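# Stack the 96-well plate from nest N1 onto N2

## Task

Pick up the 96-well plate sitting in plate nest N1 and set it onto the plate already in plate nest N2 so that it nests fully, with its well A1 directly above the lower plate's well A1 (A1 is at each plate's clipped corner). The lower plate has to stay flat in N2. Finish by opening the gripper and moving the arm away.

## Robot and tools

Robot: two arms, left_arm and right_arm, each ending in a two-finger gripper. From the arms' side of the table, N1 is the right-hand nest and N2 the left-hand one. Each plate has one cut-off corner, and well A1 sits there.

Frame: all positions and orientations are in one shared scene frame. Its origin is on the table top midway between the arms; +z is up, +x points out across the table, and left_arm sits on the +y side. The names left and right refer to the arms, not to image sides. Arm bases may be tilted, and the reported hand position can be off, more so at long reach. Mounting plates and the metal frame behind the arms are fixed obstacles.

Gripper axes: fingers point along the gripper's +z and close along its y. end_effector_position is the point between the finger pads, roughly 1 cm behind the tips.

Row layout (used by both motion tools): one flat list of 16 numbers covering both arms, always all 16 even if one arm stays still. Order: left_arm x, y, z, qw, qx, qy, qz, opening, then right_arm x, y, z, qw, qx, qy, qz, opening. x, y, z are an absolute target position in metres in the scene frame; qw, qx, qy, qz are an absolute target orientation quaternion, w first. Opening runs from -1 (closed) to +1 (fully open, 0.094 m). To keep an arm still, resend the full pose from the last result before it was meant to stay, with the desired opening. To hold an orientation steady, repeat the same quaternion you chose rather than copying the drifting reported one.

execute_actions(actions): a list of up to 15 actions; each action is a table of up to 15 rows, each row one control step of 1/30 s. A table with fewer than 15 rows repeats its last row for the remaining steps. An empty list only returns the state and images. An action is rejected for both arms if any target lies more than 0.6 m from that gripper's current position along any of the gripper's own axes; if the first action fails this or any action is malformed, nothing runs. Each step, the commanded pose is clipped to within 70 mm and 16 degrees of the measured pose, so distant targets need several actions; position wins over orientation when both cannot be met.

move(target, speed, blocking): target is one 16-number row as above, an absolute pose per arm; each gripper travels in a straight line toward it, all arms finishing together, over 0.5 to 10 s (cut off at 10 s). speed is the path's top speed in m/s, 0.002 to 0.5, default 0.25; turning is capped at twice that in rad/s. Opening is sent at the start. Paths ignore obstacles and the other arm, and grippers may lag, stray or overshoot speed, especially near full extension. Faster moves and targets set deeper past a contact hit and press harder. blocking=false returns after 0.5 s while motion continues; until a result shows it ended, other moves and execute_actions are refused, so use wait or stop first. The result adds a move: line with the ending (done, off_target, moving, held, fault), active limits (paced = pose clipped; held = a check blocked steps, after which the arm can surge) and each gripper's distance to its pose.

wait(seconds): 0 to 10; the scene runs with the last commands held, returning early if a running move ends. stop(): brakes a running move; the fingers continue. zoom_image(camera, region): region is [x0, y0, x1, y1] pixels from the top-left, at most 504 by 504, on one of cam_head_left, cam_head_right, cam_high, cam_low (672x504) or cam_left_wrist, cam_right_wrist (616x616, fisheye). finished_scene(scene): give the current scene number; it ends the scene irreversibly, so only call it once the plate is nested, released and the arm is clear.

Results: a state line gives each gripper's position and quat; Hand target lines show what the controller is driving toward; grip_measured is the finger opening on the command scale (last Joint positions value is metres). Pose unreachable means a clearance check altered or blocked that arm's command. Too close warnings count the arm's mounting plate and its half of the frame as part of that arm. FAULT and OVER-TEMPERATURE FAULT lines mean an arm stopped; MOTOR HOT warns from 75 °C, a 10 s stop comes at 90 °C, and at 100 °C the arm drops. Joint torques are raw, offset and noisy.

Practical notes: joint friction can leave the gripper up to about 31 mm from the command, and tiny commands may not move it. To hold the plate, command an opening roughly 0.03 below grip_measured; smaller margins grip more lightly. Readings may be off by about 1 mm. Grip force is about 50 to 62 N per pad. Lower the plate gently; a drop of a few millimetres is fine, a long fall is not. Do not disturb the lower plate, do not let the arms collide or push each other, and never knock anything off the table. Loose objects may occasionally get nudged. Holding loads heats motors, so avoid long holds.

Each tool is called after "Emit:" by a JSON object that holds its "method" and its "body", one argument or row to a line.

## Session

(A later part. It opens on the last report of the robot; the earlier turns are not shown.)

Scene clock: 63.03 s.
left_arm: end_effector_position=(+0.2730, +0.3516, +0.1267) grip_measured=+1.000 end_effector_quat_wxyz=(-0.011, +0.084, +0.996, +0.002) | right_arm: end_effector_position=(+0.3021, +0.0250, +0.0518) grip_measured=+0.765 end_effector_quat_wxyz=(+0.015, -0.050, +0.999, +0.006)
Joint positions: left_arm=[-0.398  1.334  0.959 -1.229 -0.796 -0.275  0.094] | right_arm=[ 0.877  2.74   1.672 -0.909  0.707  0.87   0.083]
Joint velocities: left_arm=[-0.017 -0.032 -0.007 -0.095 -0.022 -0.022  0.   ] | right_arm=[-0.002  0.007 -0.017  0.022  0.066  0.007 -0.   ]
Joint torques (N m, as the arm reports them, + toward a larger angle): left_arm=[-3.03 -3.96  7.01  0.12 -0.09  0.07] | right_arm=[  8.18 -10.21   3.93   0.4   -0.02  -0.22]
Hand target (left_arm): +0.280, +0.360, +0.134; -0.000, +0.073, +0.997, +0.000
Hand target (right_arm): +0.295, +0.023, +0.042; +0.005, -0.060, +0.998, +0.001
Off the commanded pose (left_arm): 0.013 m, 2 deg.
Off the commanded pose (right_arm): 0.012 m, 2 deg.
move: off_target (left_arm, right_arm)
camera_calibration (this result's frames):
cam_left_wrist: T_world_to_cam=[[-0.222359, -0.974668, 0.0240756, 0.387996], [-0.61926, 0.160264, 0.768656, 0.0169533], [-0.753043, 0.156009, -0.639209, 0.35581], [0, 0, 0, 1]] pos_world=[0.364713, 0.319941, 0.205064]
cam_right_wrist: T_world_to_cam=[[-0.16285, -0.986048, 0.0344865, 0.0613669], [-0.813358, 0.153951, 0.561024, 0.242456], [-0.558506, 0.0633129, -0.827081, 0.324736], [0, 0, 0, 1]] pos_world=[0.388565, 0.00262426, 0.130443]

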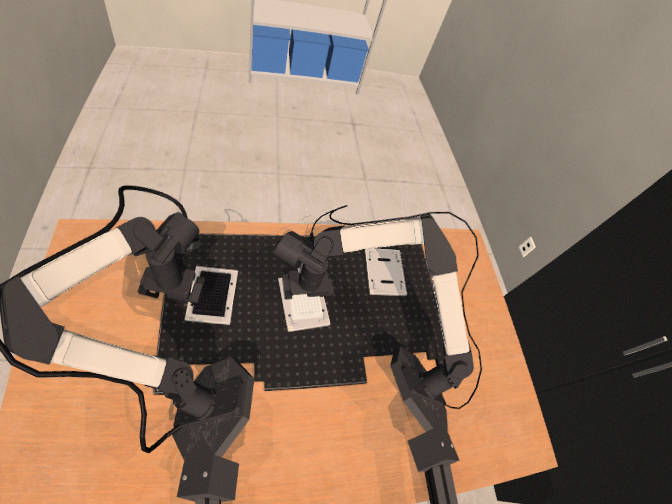

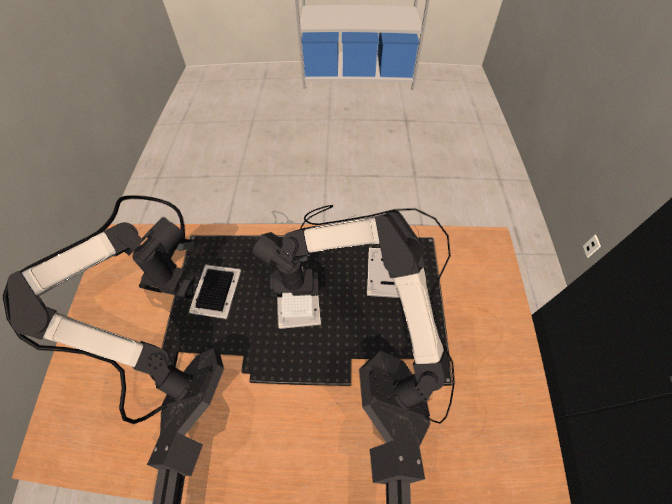

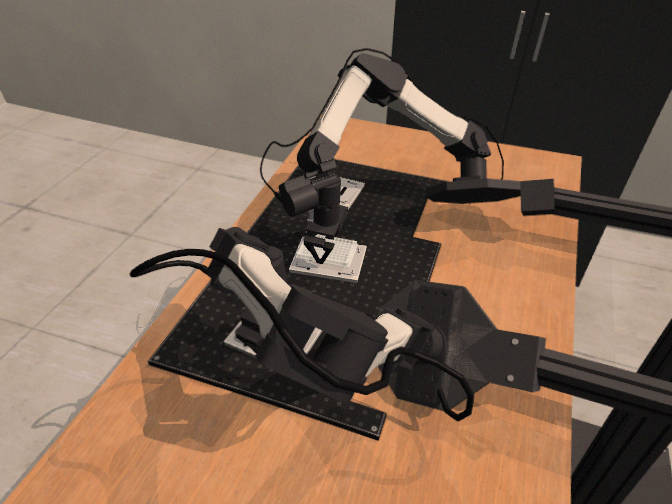

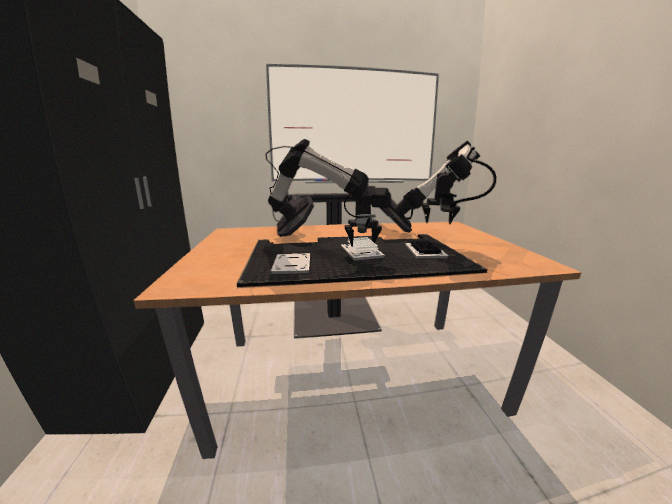

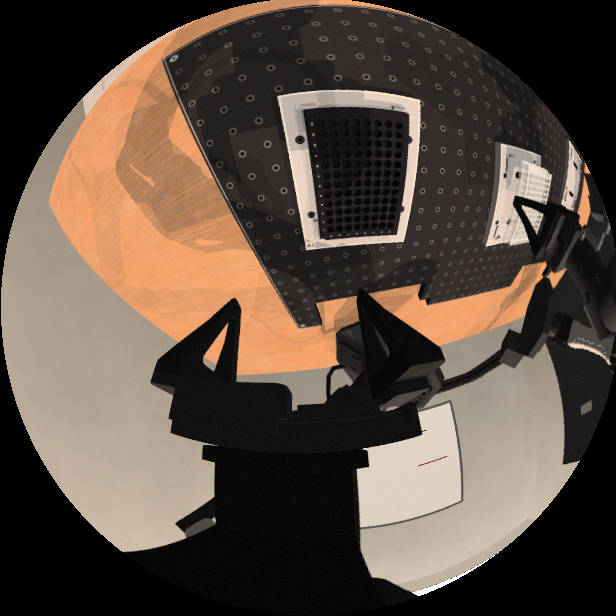

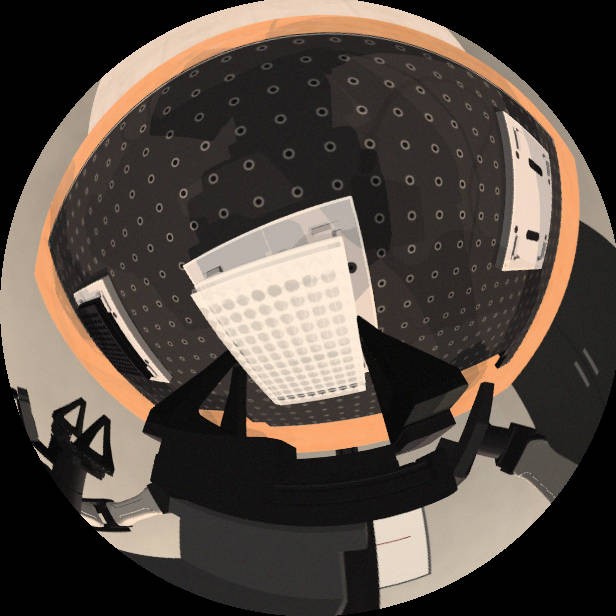

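Emit:
{"method": "move", "body": {
  "target": [0.273,0.352,0.127,0,0.08,0.997,0,1,0.292,0.023,0.032,0.005,-0.082,0.997,0,0.7],
  "speed": 0.04
}}

Emit:
{"method": "zoom_image", "body": {
  "camera": "cam_right_wrist",
  "region": [160,180,420,420]
}}

Scene clock: 69.57 s.
left_arm: end_effector_position=(+0.2734, +0.3515, +0.1267) grip_measured=+1.000 end_effector_quat_wxyz=(-0.010, +0.083, +0.996, +0.002) | right_arm: end_effector_position=(+0.3013, +0.0257, +0.0450) grip_measured=+0.765 end_effector_quat_wxyz=(+0.016, -0.069, +0.997, +0.010)
Joint positions: left_arm=[-0.398  1.334  0.959 -1.227 -0.796 -0.275  0.094] | right_arm=[ 0.867  2.74   1.648 -0.868  0.707  0.814  0.083]
Joint velocities: left_arm=[ 0.007 -0.012 -0.002 -0.037 -0.022 -0.051  0.   ] | right_arm=[ 0.012 -0.012 -0.002 -0.022  0.007 -0.081  0.001]
Joint torques (N m, as the arm reports them, + toward a larger angle): left_arm=[-3.98 -4.09  3.33  0.55 -0.08  0.04] | right_arm=[ 8.   -9.49  3.75  0.41  0.02 -0.23]
Hand target (left_arm): +0.273, +0.352, +0.127; -0.001, +0.080, +0.997, +0.000
Hand target (right_arm): +0.292, +0.023, +0.032; +0.005, -0.082, +0.997, +0.000
Off the commanded pose (left_arm): 0.001 m, 1 deg.
Off the commanded pose (right_arm): 0.016 m, 2 deg.
move: off_target (right_arm)
camera_calibration (this result's frames):
cam_left_wrist: T_world_to_cam=[[-0.221054, -0.974958, 0.0243365, 0.387628], [-0.62041, 0.159833, 0.767818, 0.0177643], [-0.75248, 0.154631, -0.640206, 0.356538], [0, 0, 0, 1]] pos_world=[0.364996, 0.31995, 0.205184]
cam_right_wrist: T_world_to_cam=[[-0.126022, -0.991652, 0.0272835, 0.0515464], [-0.819305, 0.119548, 0.560756, 0.248305], [-0.559337, 0.048314, -0.827531, 0.319259], [0, 0, 0, 1]] pos_world=[0.388507, 0.00600711, 0.123552]

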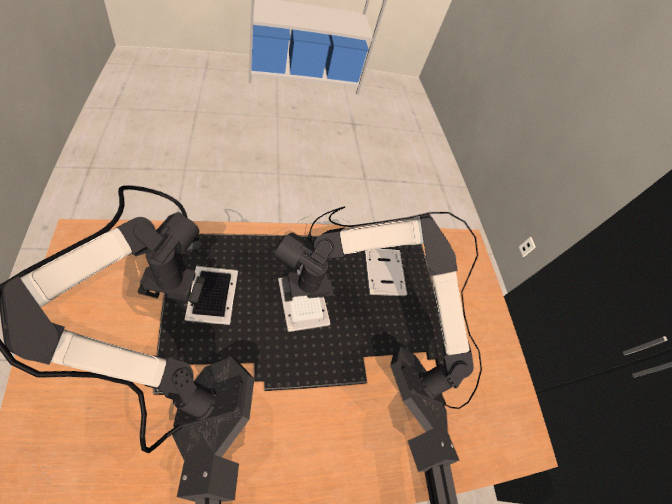

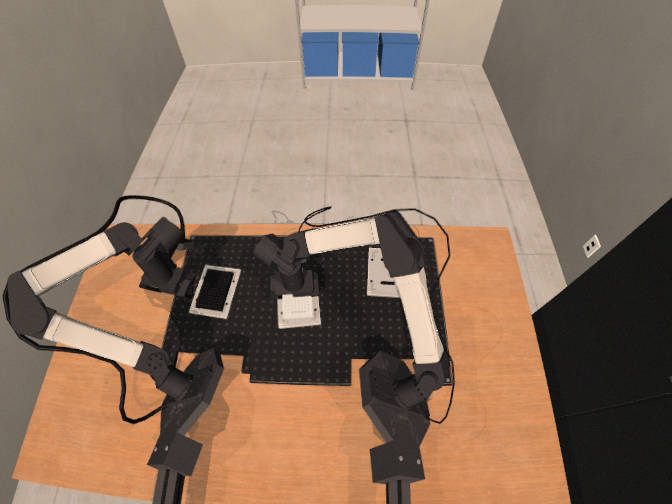

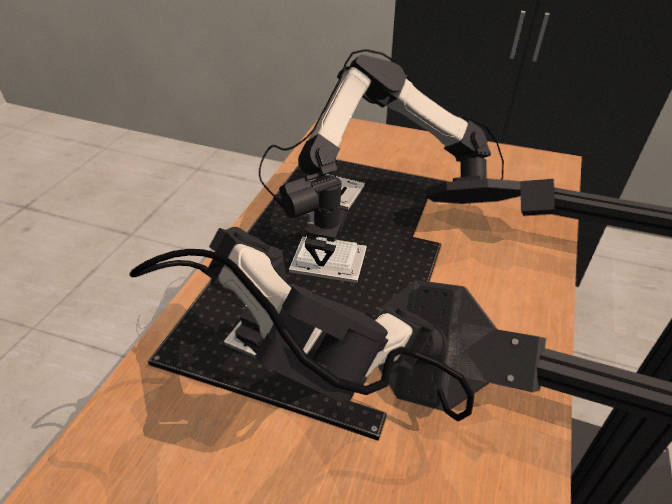

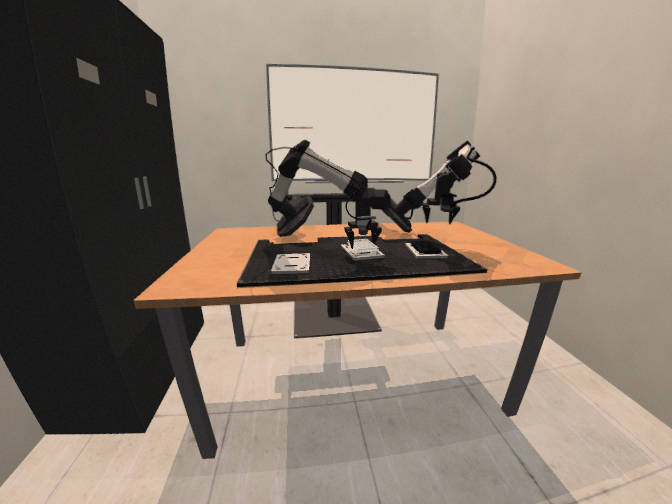

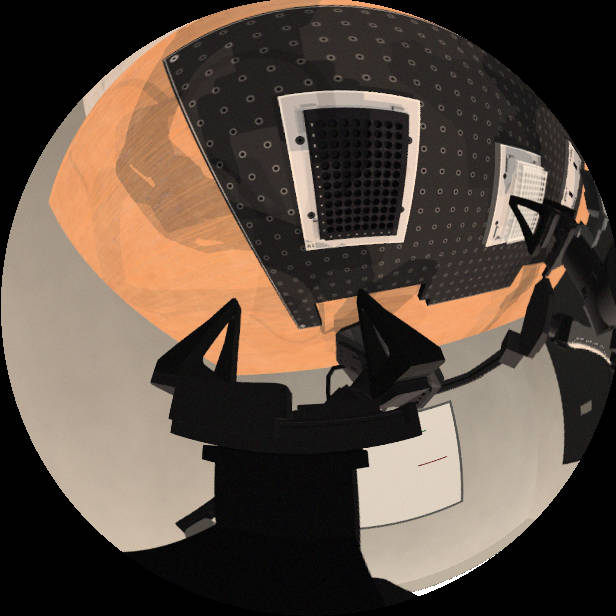

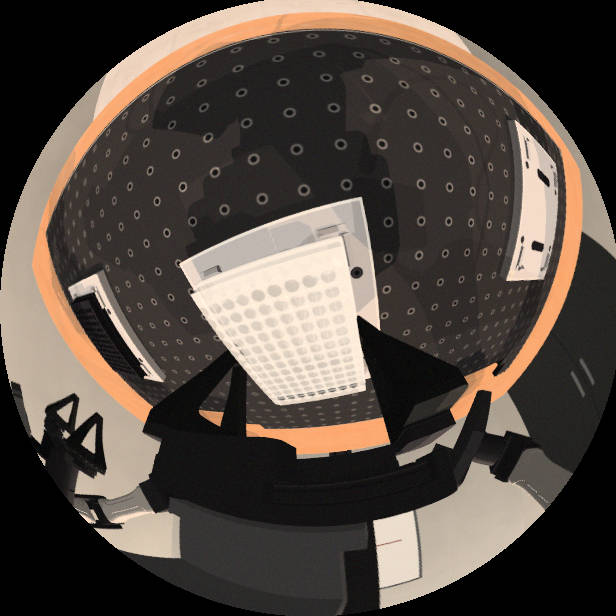

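Region (160, 180, 420, 420) of cam_right_wrist's 616x616 image, scaled by 1.938, with more detail than that image has; it fills the top 465 rows of this view, and the rest is white.

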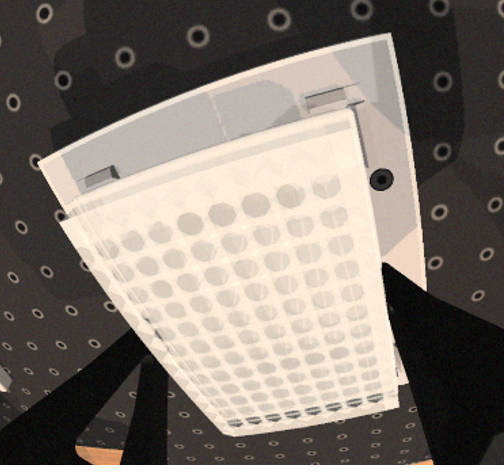

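Emit:
{"method": "move", "body": {
  "target": [0.273,0.352,0.127,0,0.08,0.997,0,1,0.2905,0.0225,0.025,0.005,-0.082,0.997,-0.004,0.7],
  "speed": 0.04
}}

Emit:
{"method": "zoom_image", "body": {
  "camera": "cam_right_wrist",
  "region": [160,180,420,420]
}}

Scene clock: 78.00 s.
left_arm: end_effector_position=(+0.2735, +0.3514, +0.1267) grip_measured=+1.000 end_effector_quat_wxyz=(-0.010, +0.083, +0.996, +0.001) | right_arm: end_effector_position=(+0.2996, +0.0283, +0.0378) grip_measured=+0.765 end_effector_quat_wxyz=(+0.014, -0.070, +0.997, +0.010)
Joint positions: left_arm=[-0.398  1.334  0.959 -1.226 -0.796 -0.275  0.094] | right_arm=[ 0.86   2.757  1.648 -0.849  0.707  0.807  0.083]
Joint velocities: left_arm=[ 0.012 -0.012  0.007  0.051  0.022 -0.007  0.   ] | right_arm=[ 0.002  0.012  0.002  0.037  0.037  0.007 -0.   ]
Joint torques (N m, as the arm reports them, + toward a larger angle): left_arm=[-3.94 -4.09  3.35  0.56 -0.08  0.05] | right_arm=[  7.99 -10.01   3.17   0.38   0.08  -0.23]
Hand target (left_arm): +0.273, +0.352, +0.127; -0.000, +0.080, +0.997, +0.000
Hand target (right_arm): +0.290, +0.022, +0.025; +0.004, -0.082, +0.997, -0.004
Off the commanded pose (left_arm): 0.001 m, 1 deg.
Off the commanded pose (right_arm): 0.017 m, 2 deg.
move: off_target (right_arm)
camera_calibration (this result's frames):
cam_left_wrist: T_world_to_cam=[[-0.220532, -0.975073, 0.0244413, 0.387481], [-0.62087, 0.15966, 0.767482, 0.0180888], [-0.752254, 0.15408, -0.640604, 0.356829], [0, 0, 0, 1]] pos_world=[0.365109, 0.319954, 0.205233]
cam_right_wrist: T_world_to_cam=[[-0.124445, -0.991812, 0.0286906, 0.0535289], [-0.817339, 0.118862, 0.563763, 0.249928], [-0.562557, 0.0467075, -0.825438, 0.313182], [0, 0, 0, 1]] pos_world=[0.38712, 0.00875574, 0.116076]

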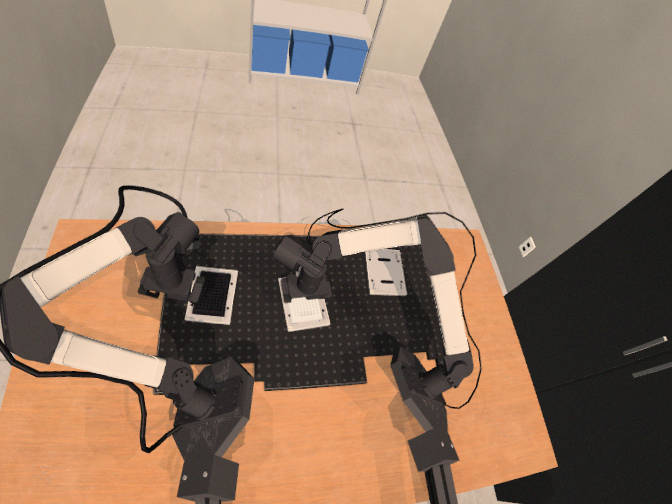

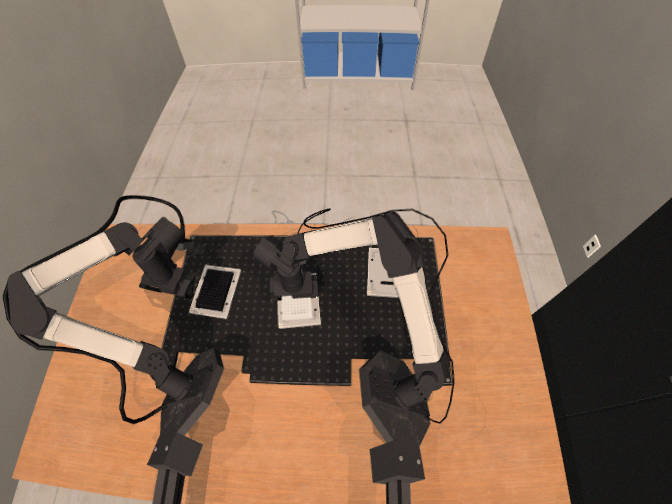

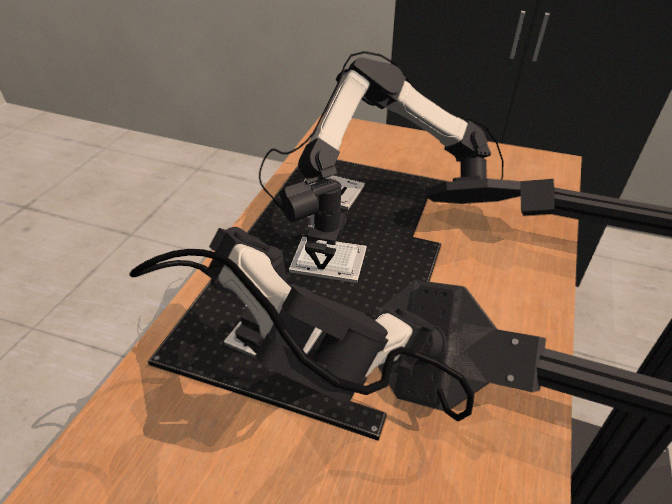

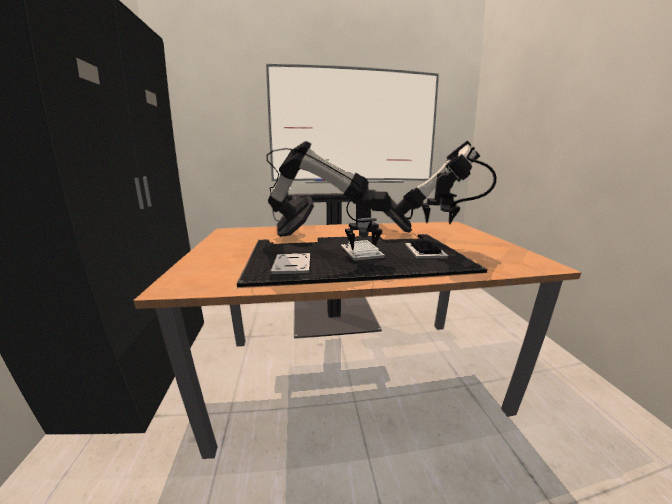

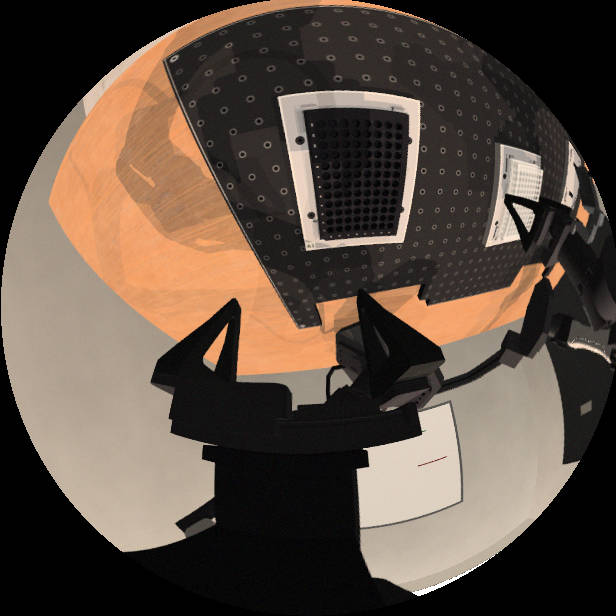

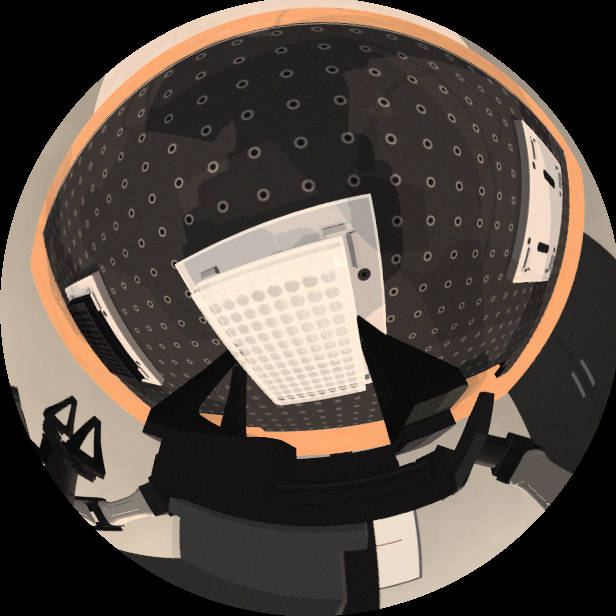

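Region (160, 180, 420, 420) of cam_right_wrist's 616x616 image, scaled by 1.938, with more detail than that image has; it fills the top 465 rows of this view, and the rest is white.

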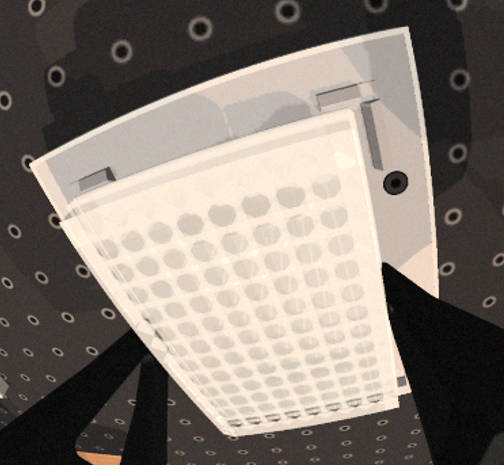

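Emit:
{"method": "execute_actions", "body": {
  "actions": [
    [[0.273,0.352,0.127,0,0.08,0.997,0,1,0.295,0.020,0.032,0.012,-0.074,0.997,-0.012,0.7]]
  ]
}}

Emit:
{"method": "zoom_image", "body": {
  "camera": "cam_right_wrist",
  "region": [160,180,420,420]
}}

Scene clock: 81.87 s.
left_arm: end_effector_position=(+0.2735, +0.3514, +0.1267) grip_measured=+1.000 end_effector_quat_wxyz=(-0.010, +0.083, +0.996, +0.001) | right_arm: end_effector_position=(+0.2997, +0.0242, +0.0378) grip_measured=+0.765 end_effector_quat_wxyz=(+0.016, -0.071, +0.997, +0.001)
Joint positions: left_arm=[-0.398  1.334  0.959 -1.226 -0.796 -0.275  0.094] | right_arm=[ 0.86   2.757  1.648 -0.865  0.721  0.814  0.083]
Joint velocities: left_arm=[-0.017 -0.002  0.002 -0.051 -0.007 -0.022  0.   ] | right_arm=[-0.012 -0.002  0.007 -0.037 -0.007 -0.007  0.   ]
Joint torques (N m, as the arm reports them, + toward a larger angle): left_arm=[-3.96 -4.12  3.34  0.55 -0.08  0.05] | right_arm=[  8.71 -10.26   4.78   0.23   0.12   0.02]
Hand target (left_arm): +0.273, +0.352, +0.127; -0.001, +0.080, +0.997, +0.000
Hand target (right_arm): +0.295, +0.020, +0.032; +0.012, -0.074, +0.997, -0.012
Off the commanded pose (left_arm): 0.001 m, 1 deg.
Off the commanded pose (right_arm): 0.009 m, 2 deg.
camera_calibration (this result's frames):
cam_left_wrist: T_world_to_cam=[[-0.220532, -0.975073, 0.0244413, 0.387481], [-0.62087, 0.15966, 0.767482, 0.0180888], [-0.752254, 0.15408, -0.640604, 0.356829], [0, 0, 0, 1]] pos_world=[0.365109, 0.319954, 0.205233]
cam_right_wrist: T_world_to_cam=[[-0.121967, -0.991462, 0.0461237, 0.0480957], [-0.820191, 0.126849, 0.55785, 0.251389], [-0.558937, 0.030209, -0.828659, 0.312813], [0, 0, 0, 1]] pos_world=[0.386896, 0.0063468, 0.11676]

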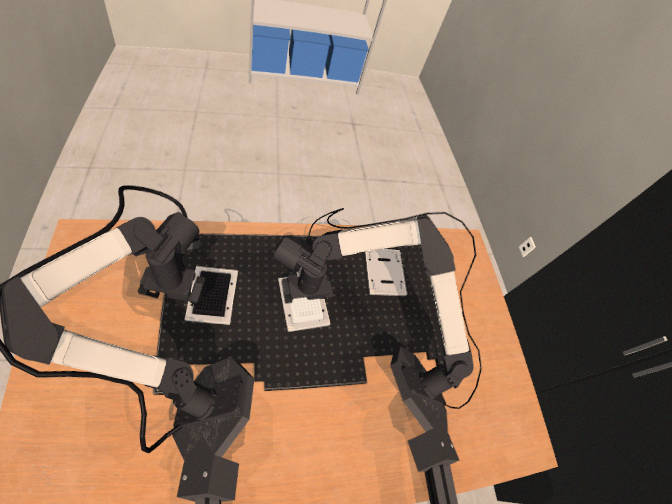

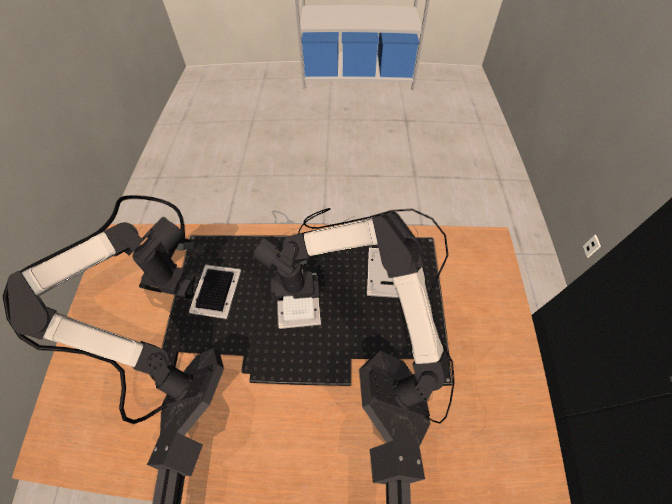

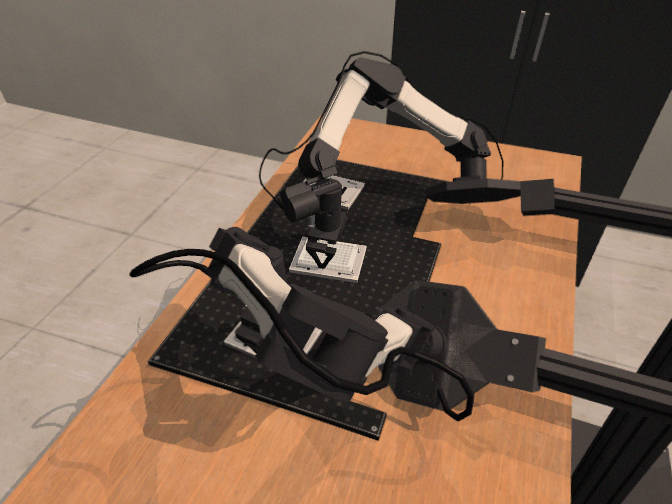

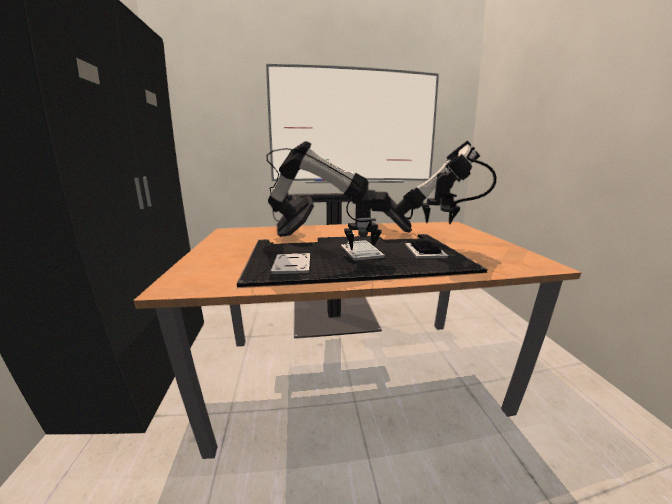

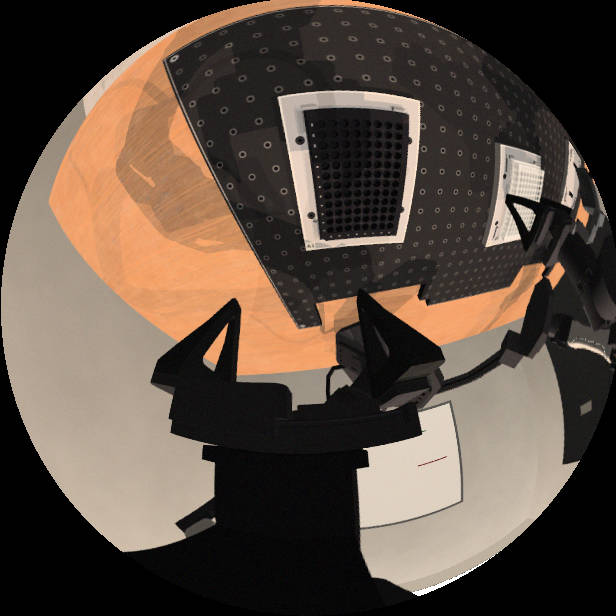

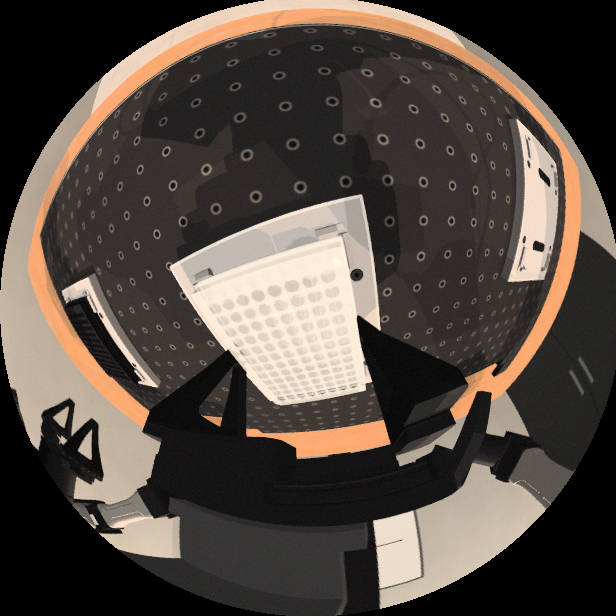

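Region (160, 180, 420, 420) of cam_right_wrist's 616x616 image, scaled by 1.938, with more detail than that image has; it fills the top 465 rows of this view, and the rest is white.

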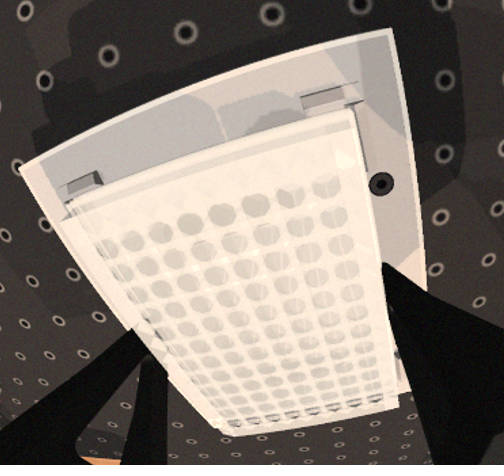

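Emit:
{"method": "execute_actions", "body": {
  "actions": [
    [[0.273,0.352,0.127,0,0.08,0.997,0,1,0.292,0.0195,0.025,0.008,-0.082,0.997,-0.012,0.7]]
  ]
}}

Emit:
{"method": "zoom_image", "body": {
  "camera": "cam_right_wrist",
  "region": [160,180,420,420]
}}

Scene clock: 88.17 s.
left_arm: end_effector_position=(+0.2735, +0.3514, +0.1267) grip_measured=+1.000 end_effector_quat_wxyz=(-0.010, +0.083, +0.996, +0.001) | right_arm: end_effector_position=(+0.3003, +0.0245, +0.0378) grip_measured=+0.765 end_effector_quat_wxyz=(+0.017, -0.070, +0.997, +0.001)
Joint positions: left_arm=[-0.398  1.334  0.959 -1.226 -0.796 -0.275  0.094] | right_arm=[ 0.86   2.757  1.648 -0.862  0.723  0.814  0.083]
Joint velocities: left_arm=[ 0.002 -0.007 -0.012  0.037 -0.007 -0.066  0.   ] | right_arm=[-0.002  0.017  0.007  0.037 -0.007 -0.051  0.   ]
Joint torques (N m, as the arm reports them, + toward a larger angle): left_arm=[-3.95 -4.12  3.37  0.55 -0.09  0.04] | right_arm=[ 7.85 -9.79  3.51  0.39  0.09 -0.22]
Hand target (left_arm): +0.273, +0.352, +0.127; -0.000, +0.080, +0.997, +0.000
Hand target (right_arm): +0.292, +0.019, +0.025; +0.008, -0.082, +0.997, -0.012
Off the commanded pose (left_arm): 0.001 m, 1 deg.
Off the commanded pose (right_arm): 0.016 m, 2 deg.
camera_calibration (this result's frames):
cam_left_wrist: T_world_to_cam=[[-0.220532, -0.975073, 0.0244413, 0.387481], [-0.62087, 0.15966, 0.767482, 0.0180888], [-0.752254, 0.15408, -0.640604, 0.356829], [0, 0, 0, 1]] pos_world=[0.365109, 0.319954, 0.205233]
cam_right_wrist: T_world_to_cam=[[-0.123704, -0.9913, 0.0449552, 0.0490469], [-0.821585, 0.127721, 0.555595, 0.252332], [-0.556504, 0.0317948, -0.830237, 0.312461], [0, 0, 0, 1]] pos_world=[0.387264, 0.00645742, 0.117017]

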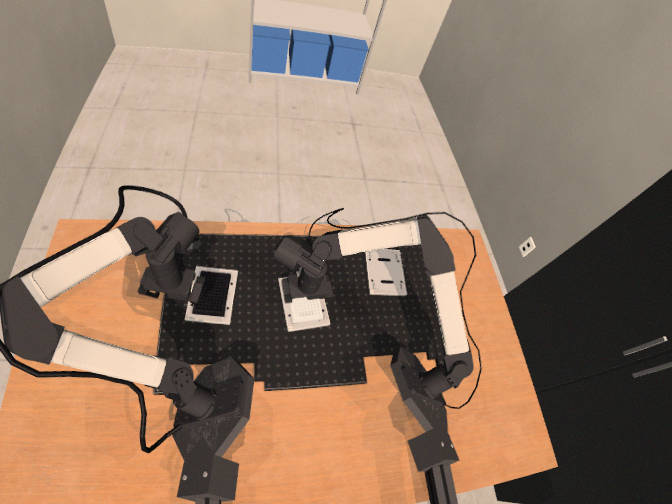

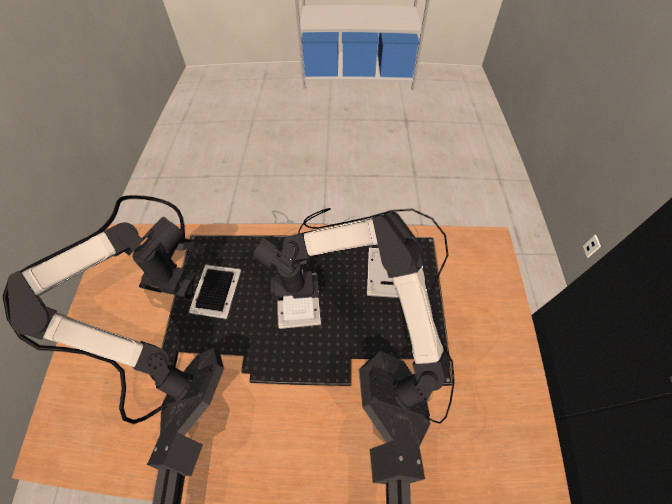

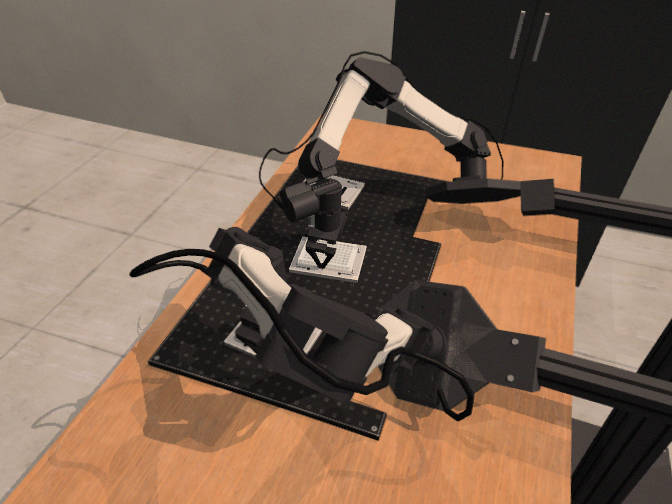

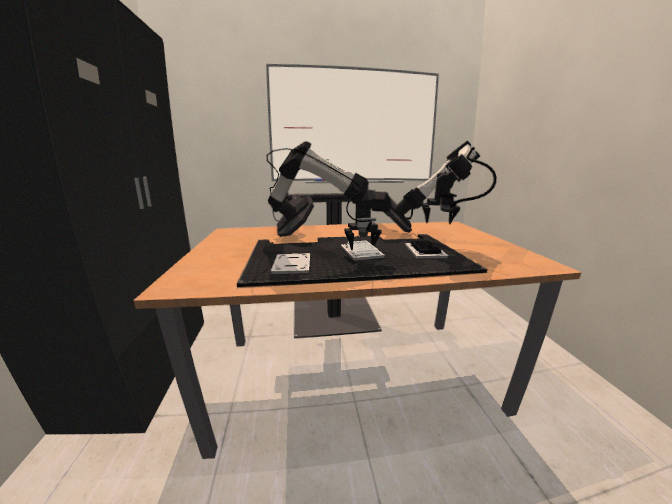

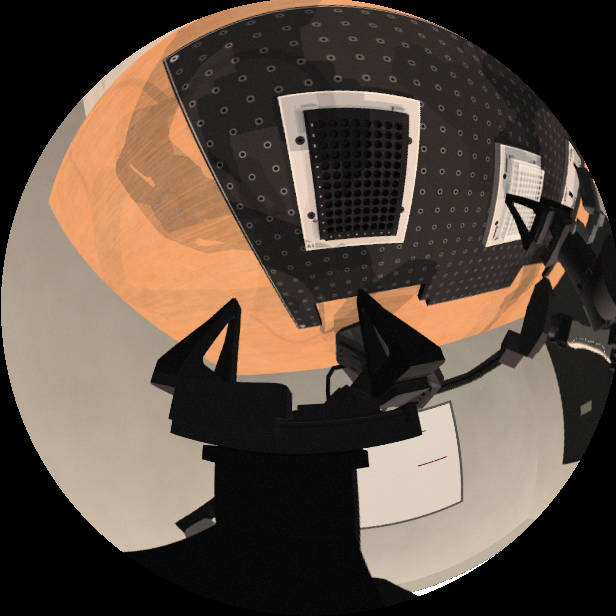

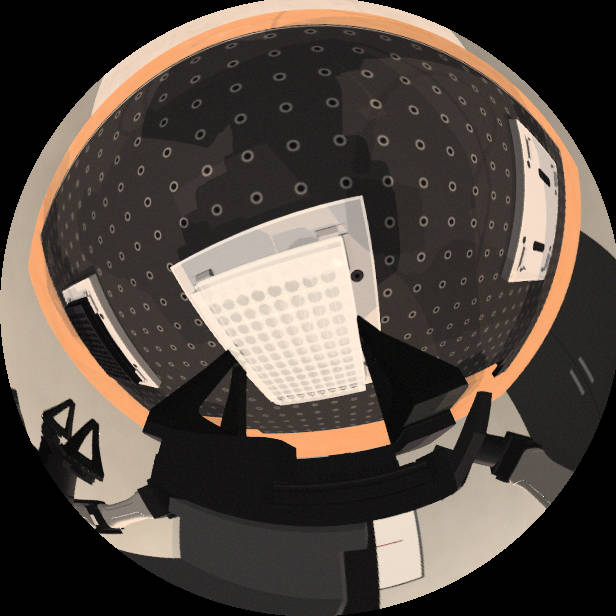

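Region (160, 180, 420, 420) of cam_right_wrist's 616x616 image, scaled by 1.938, with more detail than that image has; it fills the top 465 rows of this view, and the rest is white.

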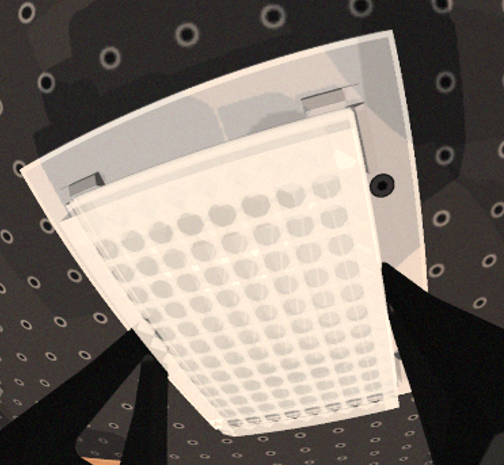

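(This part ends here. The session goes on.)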